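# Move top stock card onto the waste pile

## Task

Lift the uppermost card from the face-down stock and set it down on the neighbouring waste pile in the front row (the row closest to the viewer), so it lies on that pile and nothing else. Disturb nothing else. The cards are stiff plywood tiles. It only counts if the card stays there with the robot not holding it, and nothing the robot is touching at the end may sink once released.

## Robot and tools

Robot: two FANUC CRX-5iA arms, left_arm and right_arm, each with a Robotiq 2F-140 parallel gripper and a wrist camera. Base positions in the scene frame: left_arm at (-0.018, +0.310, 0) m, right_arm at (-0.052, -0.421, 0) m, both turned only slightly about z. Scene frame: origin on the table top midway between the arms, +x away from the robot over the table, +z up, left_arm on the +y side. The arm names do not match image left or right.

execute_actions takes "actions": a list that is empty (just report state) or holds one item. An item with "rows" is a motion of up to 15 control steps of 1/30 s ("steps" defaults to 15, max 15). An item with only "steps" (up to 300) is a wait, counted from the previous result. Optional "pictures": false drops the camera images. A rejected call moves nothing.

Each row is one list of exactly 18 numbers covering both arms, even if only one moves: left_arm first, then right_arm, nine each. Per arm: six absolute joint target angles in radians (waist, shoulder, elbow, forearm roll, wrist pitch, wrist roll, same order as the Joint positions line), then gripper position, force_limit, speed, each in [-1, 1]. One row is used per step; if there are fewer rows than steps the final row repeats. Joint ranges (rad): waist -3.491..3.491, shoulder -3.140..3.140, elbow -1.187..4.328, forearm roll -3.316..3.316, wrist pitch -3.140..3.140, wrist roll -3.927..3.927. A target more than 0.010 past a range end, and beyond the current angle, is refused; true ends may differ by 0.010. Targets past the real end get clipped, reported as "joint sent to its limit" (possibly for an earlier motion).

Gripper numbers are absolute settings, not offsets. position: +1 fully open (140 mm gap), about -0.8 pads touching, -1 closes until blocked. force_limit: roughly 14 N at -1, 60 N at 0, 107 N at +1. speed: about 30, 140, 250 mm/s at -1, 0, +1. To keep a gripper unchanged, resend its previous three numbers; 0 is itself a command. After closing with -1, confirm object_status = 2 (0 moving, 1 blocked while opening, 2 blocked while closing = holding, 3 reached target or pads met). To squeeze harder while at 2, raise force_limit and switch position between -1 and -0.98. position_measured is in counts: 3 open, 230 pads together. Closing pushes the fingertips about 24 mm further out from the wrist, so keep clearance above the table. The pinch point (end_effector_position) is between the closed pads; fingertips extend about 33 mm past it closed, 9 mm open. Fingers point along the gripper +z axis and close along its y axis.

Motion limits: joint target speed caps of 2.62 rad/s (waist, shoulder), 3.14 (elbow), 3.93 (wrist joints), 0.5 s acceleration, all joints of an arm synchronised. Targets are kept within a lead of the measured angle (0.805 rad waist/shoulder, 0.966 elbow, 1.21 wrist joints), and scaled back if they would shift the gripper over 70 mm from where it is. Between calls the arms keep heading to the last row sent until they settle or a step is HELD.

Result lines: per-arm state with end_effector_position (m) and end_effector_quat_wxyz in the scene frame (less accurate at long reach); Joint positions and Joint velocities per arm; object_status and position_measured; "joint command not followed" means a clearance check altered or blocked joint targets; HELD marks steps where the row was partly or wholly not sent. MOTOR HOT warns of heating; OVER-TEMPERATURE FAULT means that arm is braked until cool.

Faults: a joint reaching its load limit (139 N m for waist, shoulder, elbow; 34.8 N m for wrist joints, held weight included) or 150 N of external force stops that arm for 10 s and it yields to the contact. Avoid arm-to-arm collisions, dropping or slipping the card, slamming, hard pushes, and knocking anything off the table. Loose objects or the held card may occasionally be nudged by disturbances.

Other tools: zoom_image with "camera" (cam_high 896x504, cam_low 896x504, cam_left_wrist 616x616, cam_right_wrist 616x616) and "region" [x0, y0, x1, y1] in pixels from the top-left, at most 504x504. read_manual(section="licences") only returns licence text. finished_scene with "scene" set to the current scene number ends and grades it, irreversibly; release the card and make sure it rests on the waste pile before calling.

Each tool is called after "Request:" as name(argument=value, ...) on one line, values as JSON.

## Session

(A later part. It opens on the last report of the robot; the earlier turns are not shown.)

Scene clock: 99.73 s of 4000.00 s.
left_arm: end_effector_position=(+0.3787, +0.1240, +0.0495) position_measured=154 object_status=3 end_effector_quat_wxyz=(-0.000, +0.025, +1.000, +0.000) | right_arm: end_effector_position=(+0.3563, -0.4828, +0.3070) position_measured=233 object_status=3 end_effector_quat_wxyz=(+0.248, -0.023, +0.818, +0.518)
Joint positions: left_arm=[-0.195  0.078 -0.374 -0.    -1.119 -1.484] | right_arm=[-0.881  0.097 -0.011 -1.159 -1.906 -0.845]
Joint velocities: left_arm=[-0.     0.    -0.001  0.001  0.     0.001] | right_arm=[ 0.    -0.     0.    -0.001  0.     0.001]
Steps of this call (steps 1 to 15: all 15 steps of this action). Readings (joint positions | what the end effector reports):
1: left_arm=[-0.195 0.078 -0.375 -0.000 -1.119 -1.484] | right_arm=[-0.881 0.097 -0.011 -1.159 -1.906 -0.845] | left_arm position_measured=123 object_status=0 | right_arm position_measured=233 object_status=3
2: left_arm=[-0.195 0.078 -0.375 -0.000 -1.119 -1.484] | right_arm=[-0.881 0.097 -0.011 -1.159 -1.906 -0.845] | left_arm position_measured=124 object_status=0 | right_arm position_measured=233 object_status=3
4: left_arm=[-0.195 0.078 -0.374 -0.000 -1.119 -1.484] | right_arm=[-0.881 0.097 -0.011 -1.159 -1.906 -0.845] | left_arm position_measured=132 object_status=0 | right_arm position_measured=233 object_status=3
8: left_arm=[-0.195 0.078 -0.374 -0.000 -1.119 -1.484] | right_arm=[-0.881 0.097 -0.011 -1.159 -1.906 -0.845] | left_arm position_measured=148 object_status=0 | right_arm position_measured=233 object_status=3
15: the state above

Request:
execute_actions(actions=[{"rows":[[-0.195,0.0775,-0.3744,0,-1.1189,-1.484,0.1,-1,0,-0.881,0.097,-0.011,-1.159,-1.906,-0.845,-1,0,0],[-0.195,0.0775,-0.3744,0,-1.1189,-1.484,0.1,-1,0,-0.881,0.097,-0.011,-1.159,-1.906,-0.845,-1,0,0],[-0.195,0.0775,-0.3744,0,-1.1189,-1.484,0.1,-1,0,-0.881,0.097,-0.011,-1.159,-1.906,-0.845,-1,0,0],[-0.195,0.0775,-0.3744,0,-1.1189,-1.484,0.1,-1,0,-0.881,0.097,-0.011,-1.159,-1.906,-0.845,-1,0,0],[-0.195,0.0775,-0.3744,0,-1.1189,-1.484,0.1,-1,0,-0.881,0.097,-0.011,-1.159,-1.906,-0.845,-1,0,0],[-0.195,0.0775,-0.3744,0,-1.1189,-1.484,0.1,-1,0,-0.881,0.097,-0.011,-1.159,-1.906,-0.845,-1,0,0],[-0.195,0.0775,-0.3744,0,-1.1189,-1.484,0.1,-1,0,-0.881,0.097,-0.011,-1.159,-1.906,-0.845,-1,0,0],[-0.195,0.0818,-0.3800,0,-1.1090,-1.484,0.1,-1,0,-0.881,0.097,-0.011,-1.159,-1.906,-0.845,-1,0,0]]}], pictures=false)

Request:
execute_actions(actions=[{"rows":[[-0.195,0.0818,-0.3800,0,-1.1090,-1.484,-0.3,-0.3,-0.6,-0.881,0.097,-0.011,-1.159,-1.906,-0.845,-1,0,0]]}], pictures=false)

Request:
execute_actions(actions=[{"rows":[[-0.195,0.056,-0.345,0,-1.170,-1.484,-0.3,-0.3,-0.6,-0.881,0.097,-0.011,-1.159,-1.906,-0.845,-1,0,0]]}])

Request:
zoom_image(camera="cam_low", region=[340, 245, 420, 295])

Scene clock: 118.13 s of 4000.00 s.
left_arm: end_effector_position=(+0.3787, +0.1240, +0.0457) position_measured=117 object_status=3 end_effector_quat_wxyz=(+0.000, +0.025, +1.000, -0.000) | right_arm: end_effector_position=(+0.3563, -0.4828, +0.3070) position_measured=233 object_status=3 end_effector_quat_wxyz=(+0.248, -0.023, +0.818, +0.518)
Joint positions: left_arm=[-0.195  0.082 -0.38   0.    -1.109 -1.484] | right_arm=[-0.881  0.097 -0.011 -1.159 -1.906 -0.845]
Joint velocities: left_arm=[ 0.     0.001 -0.001  0.001 -0.002 -0.001] | right_arm=[-0.    -0.     0.     0.001 -0.     0.   ]
Steps of this call (steps 1 to 15: the robot went on to your last target; steps 16 to 90: nothing new was sent; then 14.90 s passed at rest; steps 91 to 105: all 15 steps of this action). Readings (joint positions | what the end effector reports):
91: left_arm=[-0.195 0.077 -0.374 0.000 -1.119 -1.484] | right_arm=[-0.881 0.097 -0.011 -1.159 -1.906 -0.845] | left_arm position_measured=154 object_status=0 | right_arm position_measured=233 object_status=3
92: left_arm=[-0.195 0.077 -0.374 0.000 -1.119 -1.484] | right_arm=[-0.881 0.097 -0.011 -1.159 -1.906 -0.845] | left_arm position_measured=151 object_status=0 | right_arm position_measured=233 object_status=3
94: left_arm=[-0.195 0.077 -0.374 0.000 -1.119 -1.484] | right_arm=[-0.881 0.097 -0.011 -1.159 -1.906 -0.845] | left_arm position_measured=135 object_status=0 | right_arm position_measured=233 object_status=3
98: left_arm=[-0.195 0.077 -0.374 0.000 -1.119 -1.484] | right_arm=[-0.881 0.097 -0.011 -1.159 -1.906 -0.845] | left_arm position_measured=117 object_status=0 | right_arm position_measured=233 object_status=3
105: the state above

Scene clock: 118.63 s of 4000.00 s.
left_arm: end_effector_position=(+0.3786, +0.1240, +0.0456) position_measured=138 object_status=0 end_effector_quat_wxyz=(+0.000, +0.025, +1.000, -0.000) | right_arm: end_effector_position=(+0.3563, -0.4828, +0.3070) position_measured=233 object_status=3 end_effector_quat_wxyz=(+0.248, -0.023, +0.818, +0.518)
Joint positions: left_arm=[-0.195  0.082 -0.38   0.    -1.109 -1.484] | right_arm=[-0.881  0.097 -0.011 -1.159 -1.906 -0.845]
Joint velocities: left_arm=[-0.001 -0.001  0.    -0.002 -0.     0.001] | right_arm=[ 0.001  0.     0.    -0.002  0.    -0.001]
Steps of this call (steps 1 to 15: all 15 steps of this action). Readings (joint positions | what the end effector reports):
1: left_arm=[-0.195 0.082 -0.380 0.000 -1.109 -1.484] | right_arm=[-0.881 0.097 -0.011 -1.159 -1.906 -0.845] | left_arm position_measured=117 object_status=0 | right_arm position_measured=233 object_status=3
2: left_arm=[-0.195 0.082 -0.380 0.000 -1.109 -1.484] | right_arm=[-0.881 0.097 -0.011 -1.159 -1.906 -0.845] | left_arm position_measured=119 object_status=0 | right_arm position_measured=233 object_status=3
4: left_arm=[-0.195 0.082 -0.380 0.000 -1.109 -1.484] | right_arm=[-0.881 0.097 -0.011 -1.159 -1.906 -0.845] | left_arm position_measured=127 object_status=0 | right_arm position_measured=233 object_status=3
8: left_arm=[-0.195 0.082 -0.380 0.000 -1.109 -1.484] | right_arm=[-0.881 0.097 -0.011 -1.159 -1.906 -0.845] | left_arm position_measured=134 object_status=0 | right_arm position_measured=233 object_status=3
15: the state above

Scene clock: 119.13 s of 4000.00 s.
left_arm: end_effector_position=(+0.3788, +0.1240, +0.0699) position_measured=138 object_status=2 end_effector_quat_wxyz=(-0.000, +0.025, +1.000, +0.000) | right_arm: end_effector_position=(+0.3563, -0.4828, +0.3070) position_measured=233 object_status=3 end_effector_quat_wxyz=(+0.248, -0.023, +0.818, +0.518)
Joint positions: left_arm=[-0.195  0.056 -0.345 -0.    -1.17  -1.484] | right_arm=[-0.881  0.097 -0.011 -1.159 -1.906 -0.845]
Joint velocities: left_arm=[ 0.001  0.     0.002  0.001 -0.001  0.001] | right_arm=[-0.     0.    -0.    -0.001  0.     0.002]
Steps of this call (steps 1 to 15: all 15 steps of this action). Readings (joint positions | what the end effector reports):
1: left_arm=[-0.195 0.082 -0.380 0.000 -1.109 -1.484] | right_arm=[-0.881 0.097 -0.011 -1.159 -1.906 -0.845] | left_arm position_measured=138 object_status=2 | right_arm position_measured=233 object_status=3
2: left_arm=[-0.195 0.080 -0.378 -0.000 -1.114 -1.484] | right_arm=[-0.881 0.097 -0.011 -1.159 -1.906 -0.845] | left_arm position_measured=138 object_status=2 | right_arm position_measured=233 object_status=3
4: left_arm=[-0.195 0.066 -0.359 -0.000 -1.147 -1.484] | right_arm=[-0.881 0.097 -0.011 -1.159 -1.906 -0.845] | left_arm position_measured=138 object_status=2 | right_arm position_measured=233 object_status=3
8: left_arm=[-0.195 0.056 -0.345 -0.000 -1.170 -1.484] | right_arm=[-0.881 0.097 -0.011 -1.159 -1.906 -0.845] | left_arm position_measured=138 object_status=2 | right_arm position_measured=233 object_status=3
15: the state above

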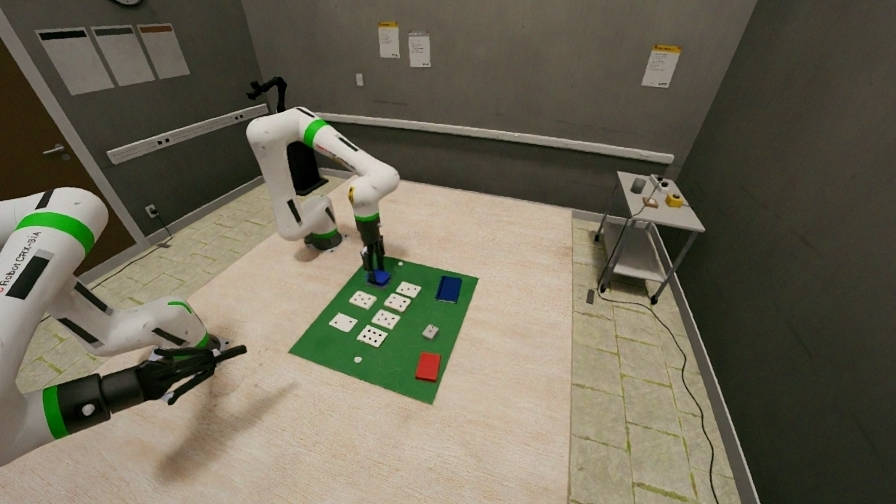

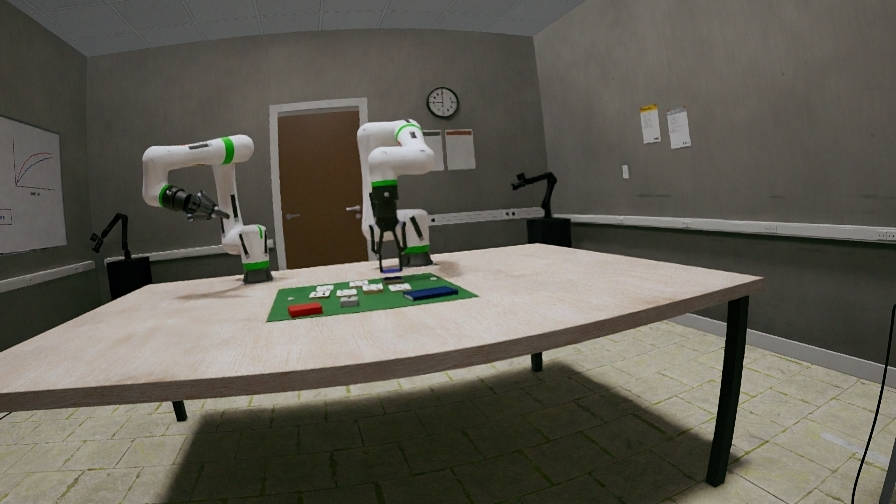

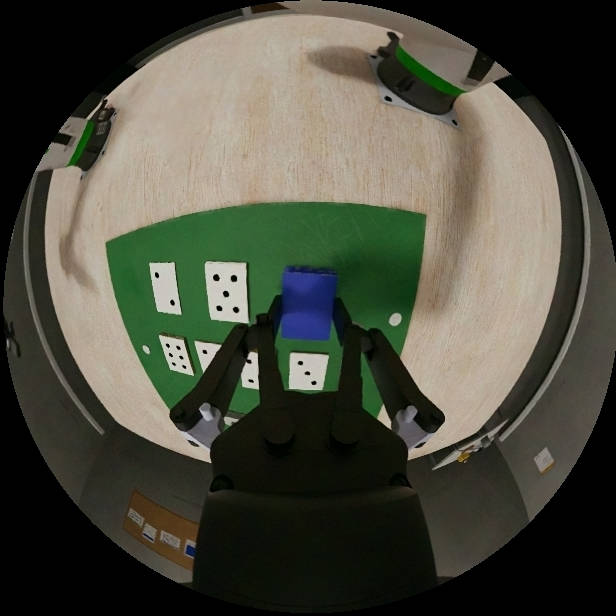

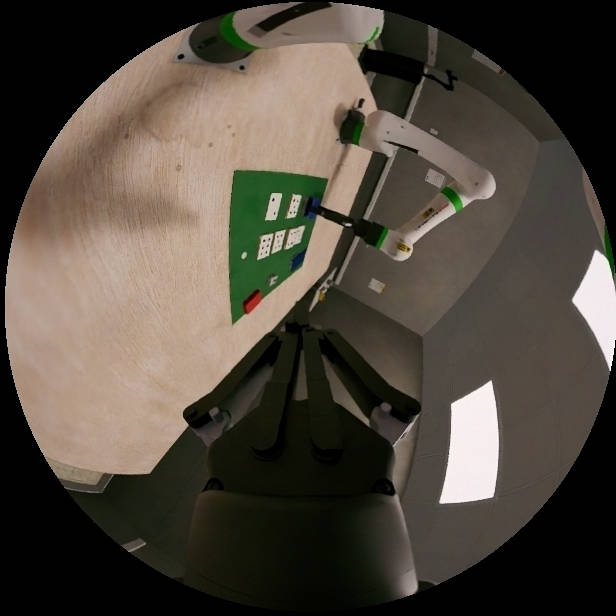

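Region (340, 245, 420, 295) of cam_low's 896x504 image, scaled by 6.300, with more detail than that image has; it fills the top 315 rows of this view, and the rest is white.

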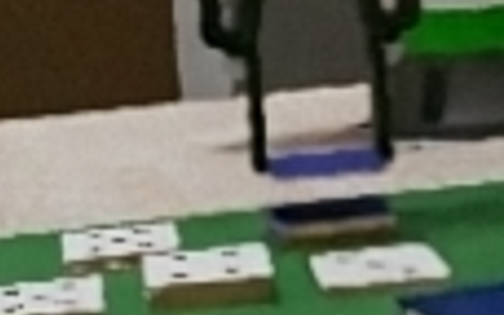

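Request:
execute_actions(actions=[{"rows":[[-0.4337,0.1893,-0.2201,0,-1.1614,-1.245,-0.3,-0.3,-0.6,-0.881,0.097,-0.011,-1.159,-1.906,-0.845,-1,0,0]]}], pictures=false)

Request:
execute_actions(actions=[{"steps":10}])

Request:
zoom_image(camera="cam_low", region=[320, 245, 420, 305])

Request:
zoom_image(camera="cam_left_wrist", region=[180, 200, 430, 400])

Request:
zoom_image(camera="cam_high", region=[310, 250, 430, 340])

Scene clock: 133.80 s of 4000.00 s.
left_arm: end_effector_position=(+0.3728, +0.0161, +0.0600) position_measured=138 object_status=2 end_effector_quat_wxyz=(-0.000, +0.025, +1.000, -0.000) | right_arm: end_effector_position=(+0.3563, -0.4828, +0.3070) position_measured=233 object_status=3 end_effector_quat_wxyz=(+0.248, -0.023, +0.818, +0.518)
Joint positions: left_arm=[-0.433  0.189 -0.22   0.    -1.161 -1.245] | right_arm=[-0.881  0.097 -0.011 -1.159 -1.906 -0.845]
Joint velocities: left_arm=[-0.004  0.001  0.001 -0.001  0.     0.005] | right_arm=[-0.001 -0.     0.    -0.002 -0.     0.002]
Steps of this call (steps 1 to 15: the robot went on to your last target; steps 16 to 90: nothing new was sent; then 11.17 s passed at rest; steps 91 to 105: all 15 steps of this action). Readings (joint positions | what the end effector reports):
91: left_arm=[-0.195 0.056 -0.345 0.000 -1.170 -1.484] | right_arm=[-0.881 0.097 -0.011 -1.159 -1.906 -0.845] | left_arm position_measured=138 object_status=2 | right_arm position_measured=233 object_status=3
92: left_arm=[-0.199 0.058 -0.343 -0.000 -1.170 -1.482] | right_arm=[-0.881 0.097 -0.011 -1.159 -1.906 -0.845] | left_arm position_measured=138 object_status=2 | right_arm position_measured=233 object_status=3
94: left_arm=[-0.222 0.071 -0.331 0.000 -1.169 -1.457] | right_arm=[-0.881 0.097 -0.011 -1.159 -1.906 -0.845] | left_arm position_measured=138 object_status=2 | right_arm position_measured=233 object_status=3
98: left_arm=[-0.331 0.132 -0.274 0.000 -1.165 -1.348] | right_arm=[-0.881 0.097 -0.011 -1.159 -1.906 -0.845] | left_arm position_measured=138 object_status=2 | right_arm position_measured=233 object_status=3
105: the state above

Scene clock: 134.13 s of 4000.00 s.
left_arm: end_effector_position=(+0.3728, +0.0160, +0.0600) position_measured=138 object_status=2 end_effector_quat_wxyz=(-0.000, +0.025, +1.000, -0.000) | right_arm: end_effector_position=(+0.3563, -0.4828, +0.3070) position_measured=233 object_status=3 end_effector_quat_wxyz=(+0.248, -0.023, +0.818, +0.518)
Joint positions: left_arm=[-0.434  0.189 -0.22   0.    -1.161 -1.245] | right_arm=[-0.881  0.097 -0.011 -1.159 -1.906 -0.845]
Joint velocities: left_arm=[ 0.001  0.001 -0.    -0.001  0.001  0.   ] | right_arm=[ 0.001 -0.    -0.    -0.002  0.001 -0.001]
Steps of this call (steps 1 to 10: the robot went on to your last target). Readings (joint positions | what the end effector reports):
1: left_arm=[-0.433 0.189 -0.220 0.000 -1.161 -1.245] | right_arm=[-0.881 0.097 -0.011 -1.159 -1.906 -0.845] | left_arm position_measured=138 object_status=2 | right_arm position_measured=233 object_status=3
2: left_arm=[-0.434 0.189 -0.220 0.000 -1.161 -1.245] | right_arm=[-0.881 0.097 -0.011 -1.159 -1.906 -0.845] | left_arm position_measured=138 object_status=2 | right_arm position_measured=233 object_status=3
4: left_arm=[-0.434 0.189 -0.220 0.000 -1.161 -1.245] | right_arm=[-0.881 0.097 -0.011 -1.159 -1.906 -0.845] | left_arm position_measured=138 object_status=2 | right_arm position_measured=233 object_status=3
8: left_arm=[-0.434 0.189 -0.220 0.000 -1.161 -1.245] | right_arm=[-0.881 0.097 -0.011 -1.159 -1.906 -0.845] | left_arm position_measured=138 object_status=2 | right_arm position_measured=233 object_status=3
10: the state above

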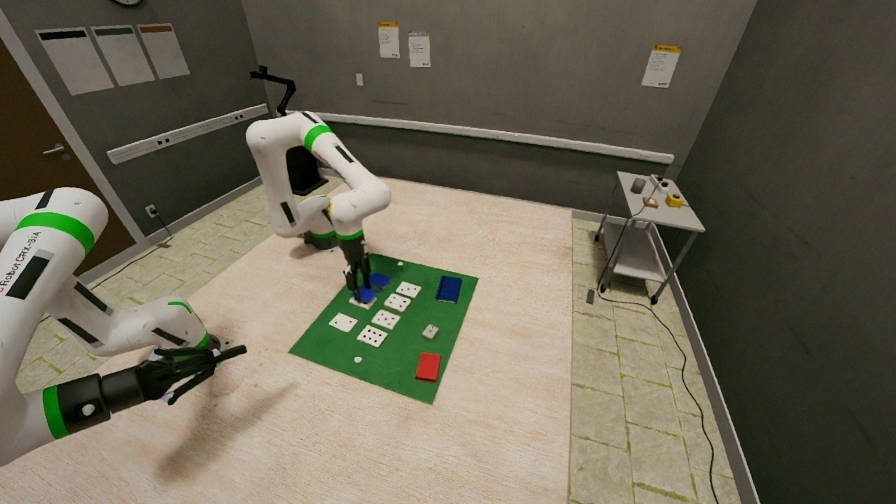

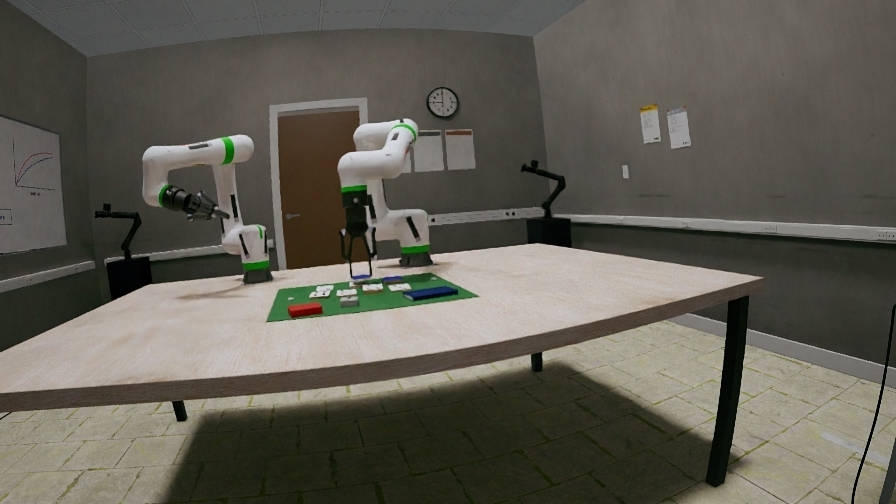

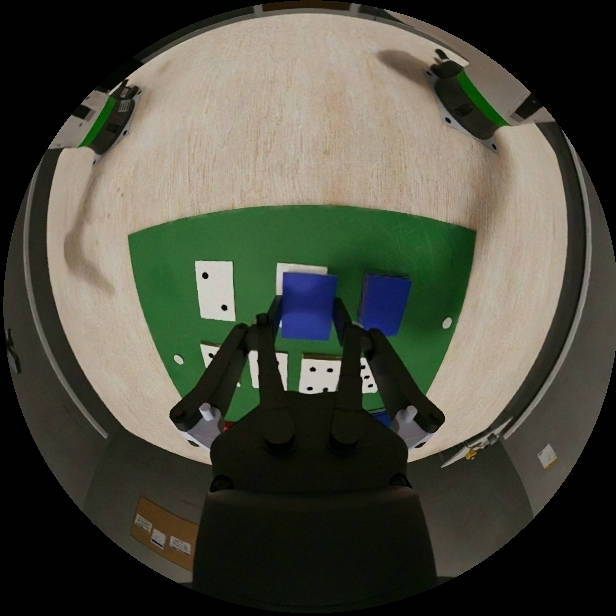

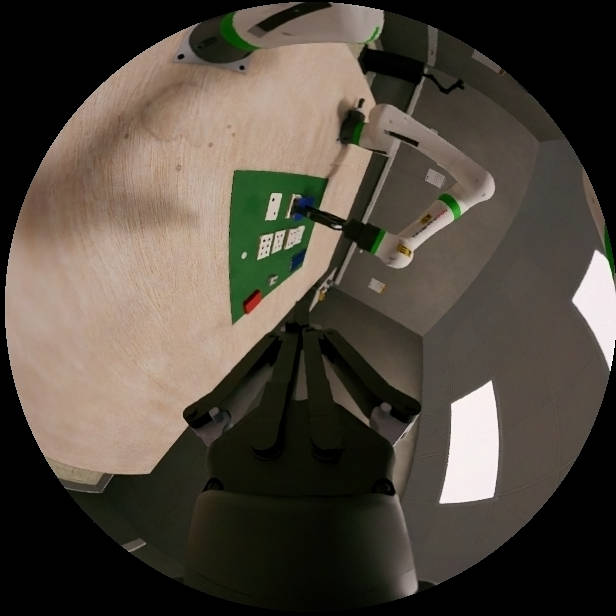

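Region (320, 245, 420, 305) of cam_low's 896x504 image, scaled by 5.040, with more detail than that image has; it fills the top 302 rows of this view, and the rest is white.

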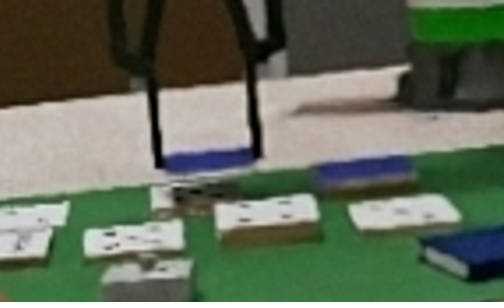

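Region (180, 200, 430, 400) of cam_left_wrist's 616x616 image, scaled by 2.016, with more detail than that image has; it fills the top 403 rows of this view, and the rest is white.

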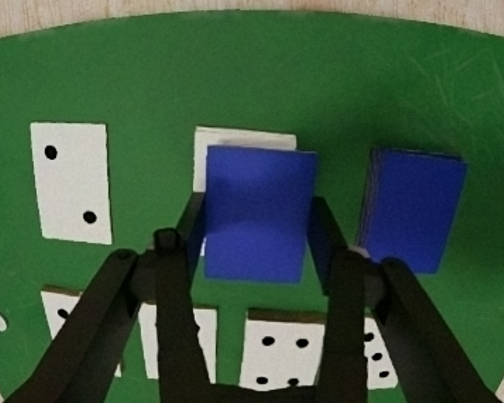

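Region (310, 250, 430, 340) of cam_high's 896x504 image, scaled by 4.200, with more detail than that image has; it fills the top 378 rows of this view, and the rest is white.

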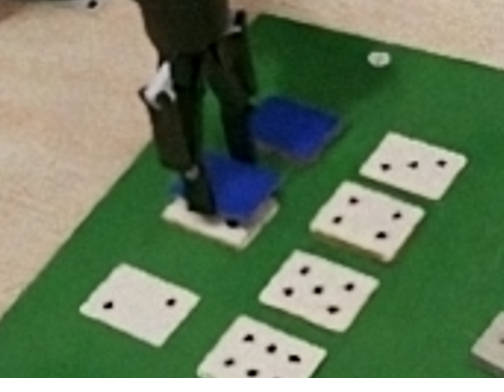

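Request:
execute_actions(actions=[{"rows":[[-0.4577,0.2056,-0.2415,0,-1.1237,-1.245,-0.3,-0.3,-0.6,-0.881,0.097,-0.011,-1.159,-1.906,-0.845,-1,0,0]]}])

Request:
zoom_image(camera="cam_low", region=[330, 260, 410, 300])

Request:
zoom_image(camera="cam_left_wrist", region=[180, 200, 430, 400])

Request:
zoom_image(camera="cam_high", region=[330, 265, 410, 325])

Scene clock: 148.10 s of 4000.00 s.
left_arm: end_effector_position=(+0.3655, +0.0068, +0.0439) position_measured=138 object_status=2 end_effector_quat_wxyz=(-0.000, +0.037, +0.999, +0.000) | right_arm: end_effector_position=(+0.3563, -0.4828, +0.3070) position_measured=233 object_status=3 end_effector_quat_wxyz=(+0.248, -0.023, +0.818, +0.518)
Joint positions: left_arm=[-0.458  0.206 -0.241 -0.    -1.124 -1.245] | right_arm=[-0.881  0.097 -0.011 -1.159 -1.906 -0.845]
Joint velocities: left_arm=[ 0.001 -0.001 -0.    -0.     0.002  0.   ] | right_arm=[-0.001  0.    -0.     0.001  0.001  0.001]
Steps of this call (steps 1 to 15: the robot went on to your last target; steps 16 to 90: nothing new was sent; then 10.47 s passed at rest; steps 91 to 105: all 15 steps of this action). Readings (joint positions | what the end effector reports):
91: left_arm=[-0.434 0.189 -0.220 -0.000 -1.161 -1.245] | right_arm=[-0.881 0.097 -0.011 -1.159 -1.906 -0.845] | left_arm position_measured=138 object_status=2 | right_arm position_measured=233 object_status=3
92: left_arm=[-0.437 0.191 -0.222 -0.000 -1.156 -1.245] | right_arm=[-0.881 0.097 -0.011 -1.159 -1.906 -0.845] | left_arm position_measured=138 object_status=2 | right_arm position_measured=233 object_status=3
94: left_arm=[-0.453 0.203 -0.237 -0.000 -1.131 -1.245] | right_arm=[-0.881 0.097 -0.011 -1.159 -1.906 -0.845] | left_arm position_measured=138 object_status=2 | right_arm position_measured=233 object_status=3
98: left_arm=[-0.458 0.206 -0.241 -0.000 -1.124 -1.245] | right_arm=[-0.881 0.097 -0.011 -1.159 -1.906 -0.845] | left_arm position_measured=138 object_status=2 | right_arm position_measured=233 object_status=3
105: the state above

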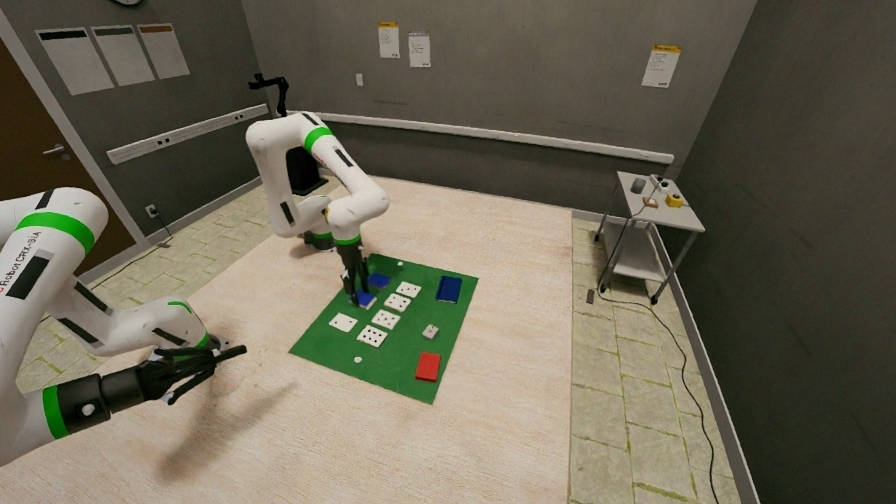

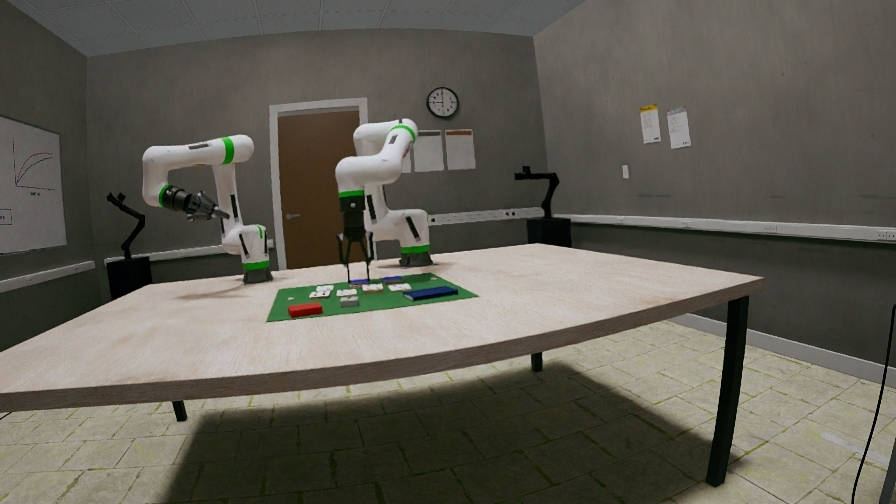

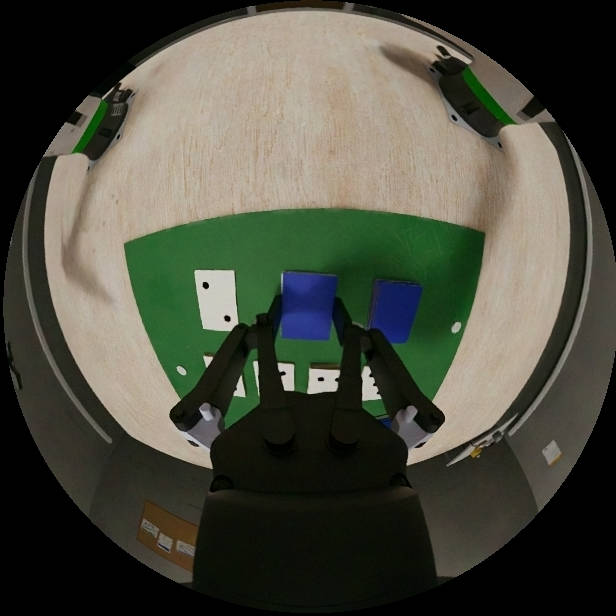

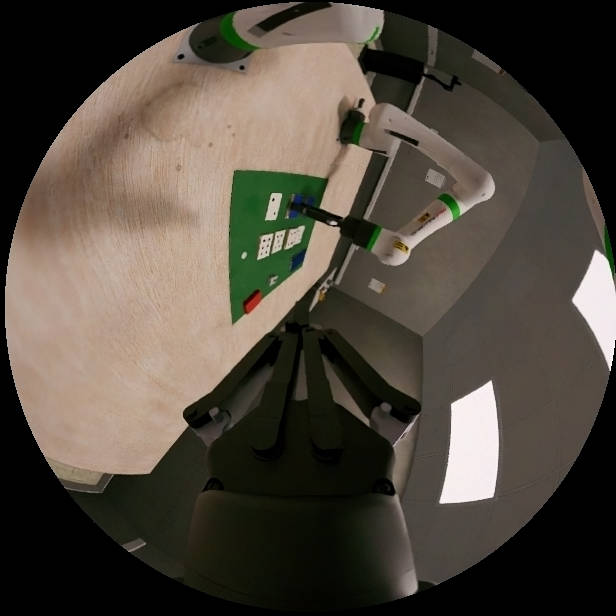

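Region (330, 260, 410, 300) of cam_low's 896x504 image, scaled by 6.300, with more detail than that image has.

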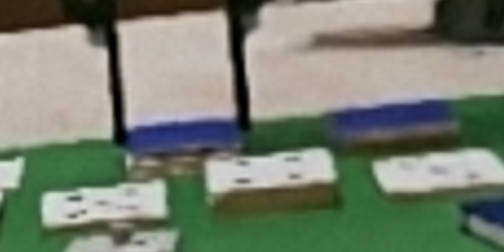

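Region (180, 200, 430, 400) of cam_left_wrist's 616x616 image, scaled by 2.016, with more detail than that image has; it fills the top 403 rows of this view, and the rest is white.

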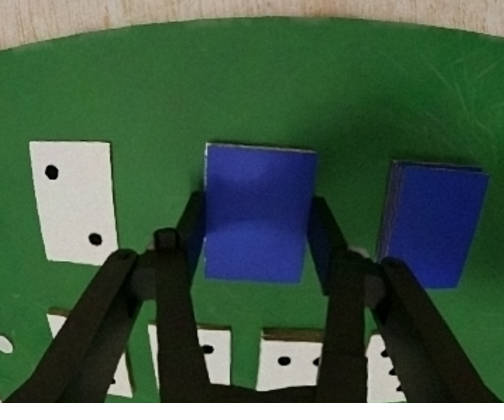

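Region (330, 265, 410, 325) of cam_high's 896x504 image, scaled by 6.300, with more detail than that image has; it fills the top 378 rows of this view, and the rest is white.

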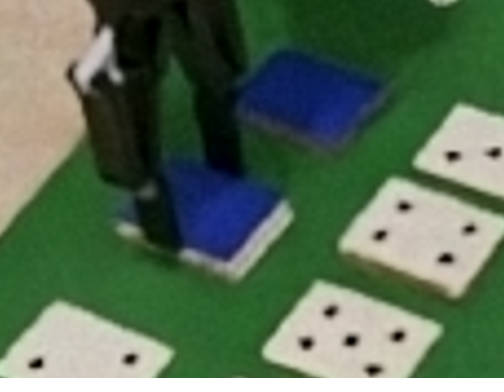

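Gap of a few mm; lower 3 mm and release.

Request:
execute_actions(actions=[{"rows":[[-0.4597,0.2086,-0.2455,0,-1.1167,-1.245,-0.3,-0.3,-0.6,-0.881,0.097,-0.011,-1.159,-1.906,-0.845,-1,0,0]],"steps":10}], pictures=false)

Request:
execute_actions(actions=[{"rows":[[-0.4597,0.2086,-0.2455,0,-1.1167,-1.245,0.15,-0.3,-0.6,-0.881,0.097,-0.011,-1.159,-1.906,-0.845,-1,0,0]],"steps":10}], pictures=false)

Request:
execute_actions(actions=[{"rows":[[-0.4597,0.16,-0.18,0,-1.23,-1.245,0.15,-0.3,-0.6,-0.881,0.097,-0.011,-1.159,-1.906,-0.845,-1,0,0]]}])

Request:
zoom_image(camera="cam_high", region=[310, 250, 430, 340])

Scene clock: 161.13 s of 4000.00 s.
left_arm: end_effector_position=(+0.3648, +0.0060, +0.0410) position_measured=138 object_status=2 end_effector_quat_wxyz=(+0.000, +0.038, +0.999, -0.000) | right_arm: end_effector_position=(+0.3563, -0.4828, +0.3070) position_measured=233 object_status=3 end_effector_quat_wxyz=(+0.248, -0.023, +0.818, +0.518)
Joint positions: left_arm=[-0.46   0.209 -0.245  0.    -1.117 -1.245] | right_arm=[-0.881  0.097 -0.011 -1.159 -1.906 -0.845]
Joint velocities: left_arm=[ 0.001 -0.    -0.     0.    -0.     0.001] | right_arm=[-0.001  0.     0.     0.001  0.001  0.   ]
Steps of this call (steps 1 to 15: the robot went on to your last target; steps 16 to 90: nothing new was sent; then 9.70 s passed at rest; steps 91 to 100: all 10 steps of this action). Readings (joint positions | what the end effector reports):
91: left_arm=[-0.458 0.206 -0.242 0.000 -1.124 -1.245] | right_arm=[-0.881 0.097 -0.011 -1.159 -1.906 -0.845] | left_arm position_measured=138 object_status=2 | right_arm position_measured=233 object_status=3
92: left_arm=[-0.459 0.206 -0.243 0.000 -1.120 -1.245] | right_arm=[-0.881 0.097 -0.011 -1.159 -1.906 -0.845] | left_arm position_measured=138 object_status=2 | right_arm position_measured=233 object_status=3
94: left_arm=[-0.460 0.208 -0.245 0.000 -1.117 -1.245] | right_arm=[-0.881 0.097 -0.011 -1.159 -1.906 -0.845] | left_arm position_measured=138 object_status=2 | right_arm position_measured=233 object_status=3
98: left_arm=[-0.460 0.208 -0.245 0.000 -1.117 -1.245] | right_arm=[-0.881 0.097 -0.011 -1.159 -1.906 -0.845] | left_arm position_measured=138 object_status=2 | right_arm position_measured=233 object_status=3
100: the state above

Scene clock: 161.47 s of 4000.00 s.
left_arm: end_effector_position=(+0.3647, +0.0060, +0.0410) position_measured=110 object_status=0 end_effector_quat_wxyz=(-0.000, +0.038, +0.999, -0.000) | right_arm: end_effector_position=(+0.3563, -0.4828, +0.3070) position_measured=233 object_status=3 end_effector_quat_wxyz=(+0.248, -0.023, +0.818, +0.518)
Joint positions: left_arm=[-0.46   0.209 -0.245  0.    -1.117 -1.245] | right_arm=[-0.881  0.097 -0.011 -1.159 -1.906 -0.845]
Joint velocities: left_arm=[-0.     0.     0.    -0.002 -0.     0.   ] | right_arm=[-0.     0.     0.     0.002  0.001  0.002]
Steps of this call (steps 1 to 10: all 10 steps of this action). Readings (joint positions | what the end effector reports):
1: left_arm=[-0.460 0.209 -0.245 0.000 -1.117 -1.245] | right_arm=[-0.881 0.097 -0.011 -1.159 -1.906 -0.845] | left_arm position_measured=138 object_status=0 | right_arm position_measured=233 object_status=3
2: left_arm=[-0.460 0.209 -0.245 0.000 -1.117 -1.245] | right_arm=[-0.881 0.097 -0.011 -1.159 -1.906 -0.845] | left_arm position_measured=138 object_status=0 | right_arm position_measured=233 object_status=3
4: left_arm=[-0.460 0.209 -0.245 0.000 -1.117 -1.245] | right_arm=[-0.881 0.097 -0.011 -1.159 -1.906 -0.845] | left_arm position_measured=128 object_status=0 | right_arm position_measured=233 object_status=3
8: left_arm=[-0.460 0.209 -0.245 0.000 -1.117 -1.245] | right_arm=[-0.881 0.097 -0.011 -1.159 -1.906 -0.845] | left_arm position_measured=112 object_status=0 | right_arm position_measured=233 object_status=3
10: the state above

Scene clock: 161.97 s of 4000.00 s.
left_arm: end_effector_position=(+0.3644, +0.0061, +0.0898) position_measured=110 object_status=3 end_effector_quat_wxyz=(+0.000, +0.038, +0.999, -0.000) | right_arm: end_effector_position=(+0.3563, -0.4828, +0.3070) position_measured=233 object_status=3 end_effector_quat_wxyz=(+0.248, -0.023, +0.818, +0.518)
Joint positions: left_arm=[-0.46   0.16  -0.18   0.    -1.23  -1.245] | right_arm=[-0.881  0.097 -0.011 -1.159 -1.906 -0.845]
Joint velocities: left_arm=[-0.001  0.001 -0.     0.001  0.002  0.001] | right_arm=[-0.001  0.    -0.    -0.002  0.002  0.001]
Steps of this call (steps 1 to 15: all 15 steps of this action). Readings (joint positions | what the end effector reports):
1: left_arm=[-0.460 0.209 -0.245 0.000 -1.117 -1.245] | right_arm=[-0.881 0.097 -0.011 -1.159 -1.906 -0.845] | left_arm position_measured=110 object_status=0 | right_arm position_measured=233 object_status=3
2: left_arm=[-0.460 0.207 -0.243 0.000 -1.122 -1.245] | right_arm=[-0.881 0.097 -0.011 -1.159 -1.906 -0.845] | left_arm position_measured=110 object_status=0 | right_arm position_measured=233 object_status=3
4: left_arm=[-0.460 0.192 -0.223 0.000 -1.158 -1.245] | right_arm=[-0.881 0.097 -0.011 -1.159 -1.906 -0.845] | left_arm position_measured=110 object_status=3 | right_arm position_measured=233 object_status=3
8: left_arm=[-0.460 0.160 -0.180 0.000 -1.229 -1.245] | right_arm=[-0.881 0.097 -0.011 -1.159 -1.906 -0.845] | left_arm position_measured=110 object_status=3 | right_arm position_measured=233 object_status=3
15: the state above

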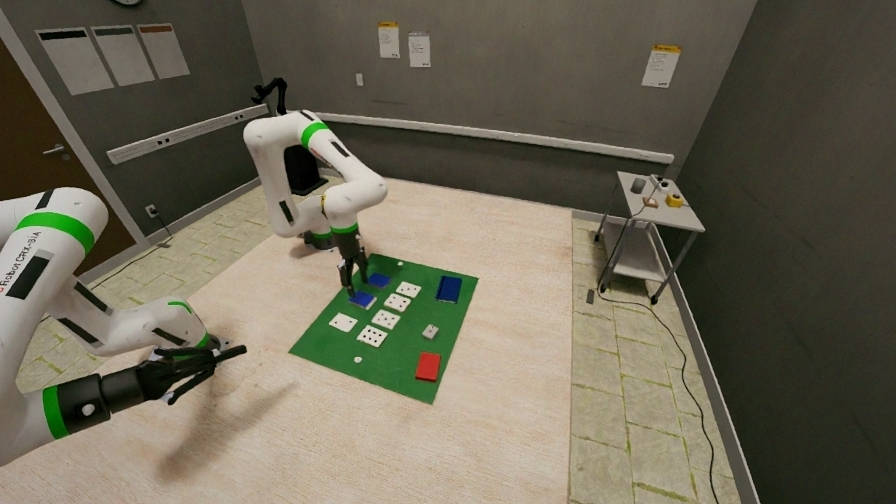

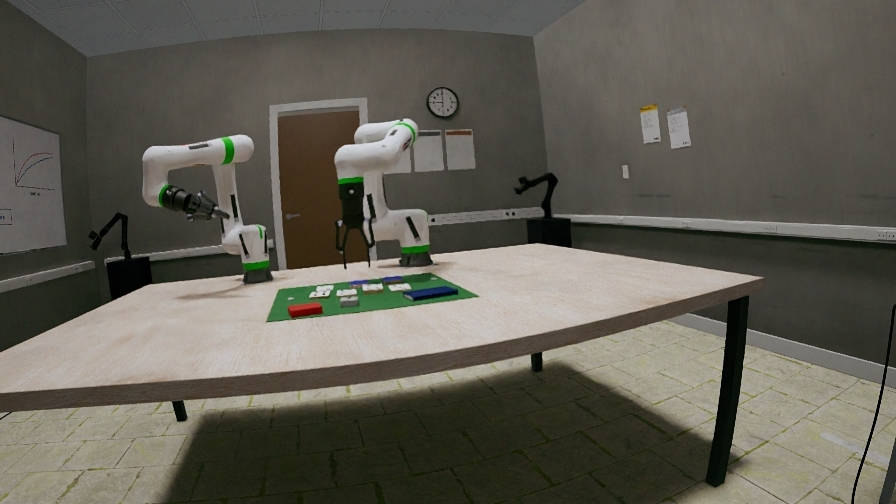

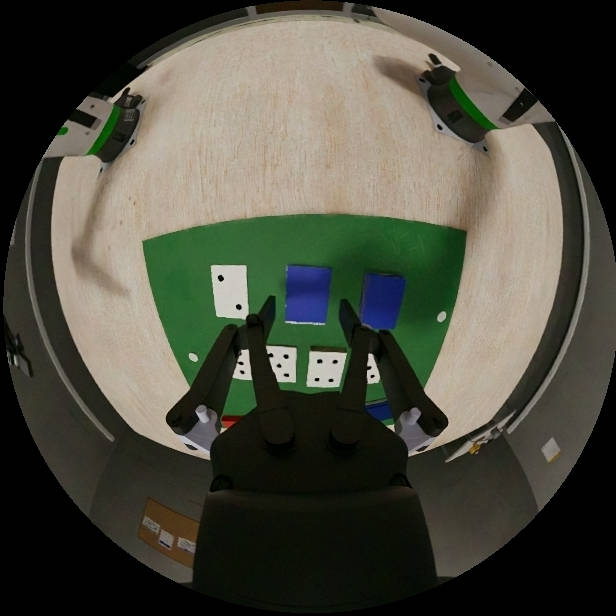

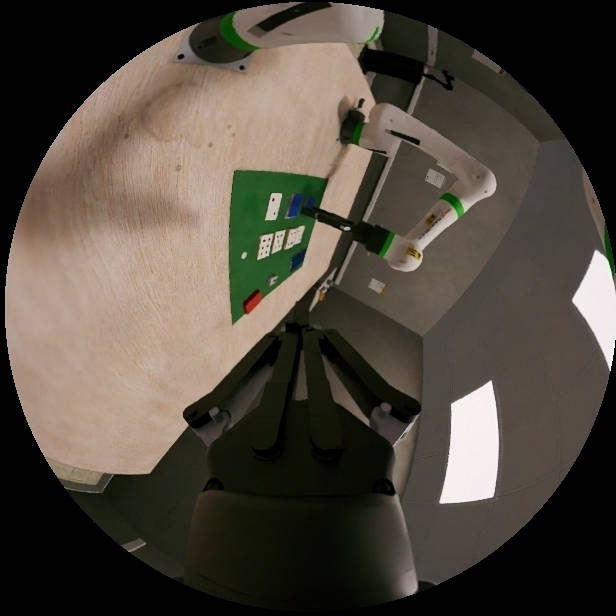

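Region (310, 250, 430, 340) of cam_high's 896x504 image, scaled by 4.200, with more detail than that image has; it fills the top 378 rows of this view, and the rest is white.

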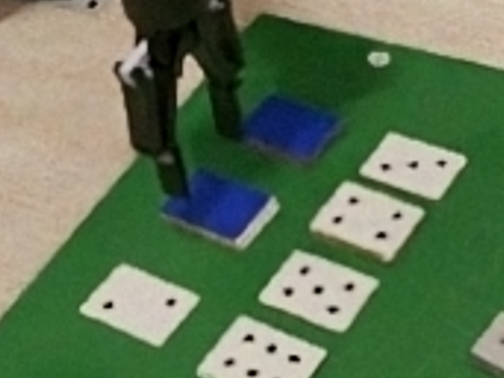

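Request:
finished_scene(scene=1)

The scene is finished: the task was done.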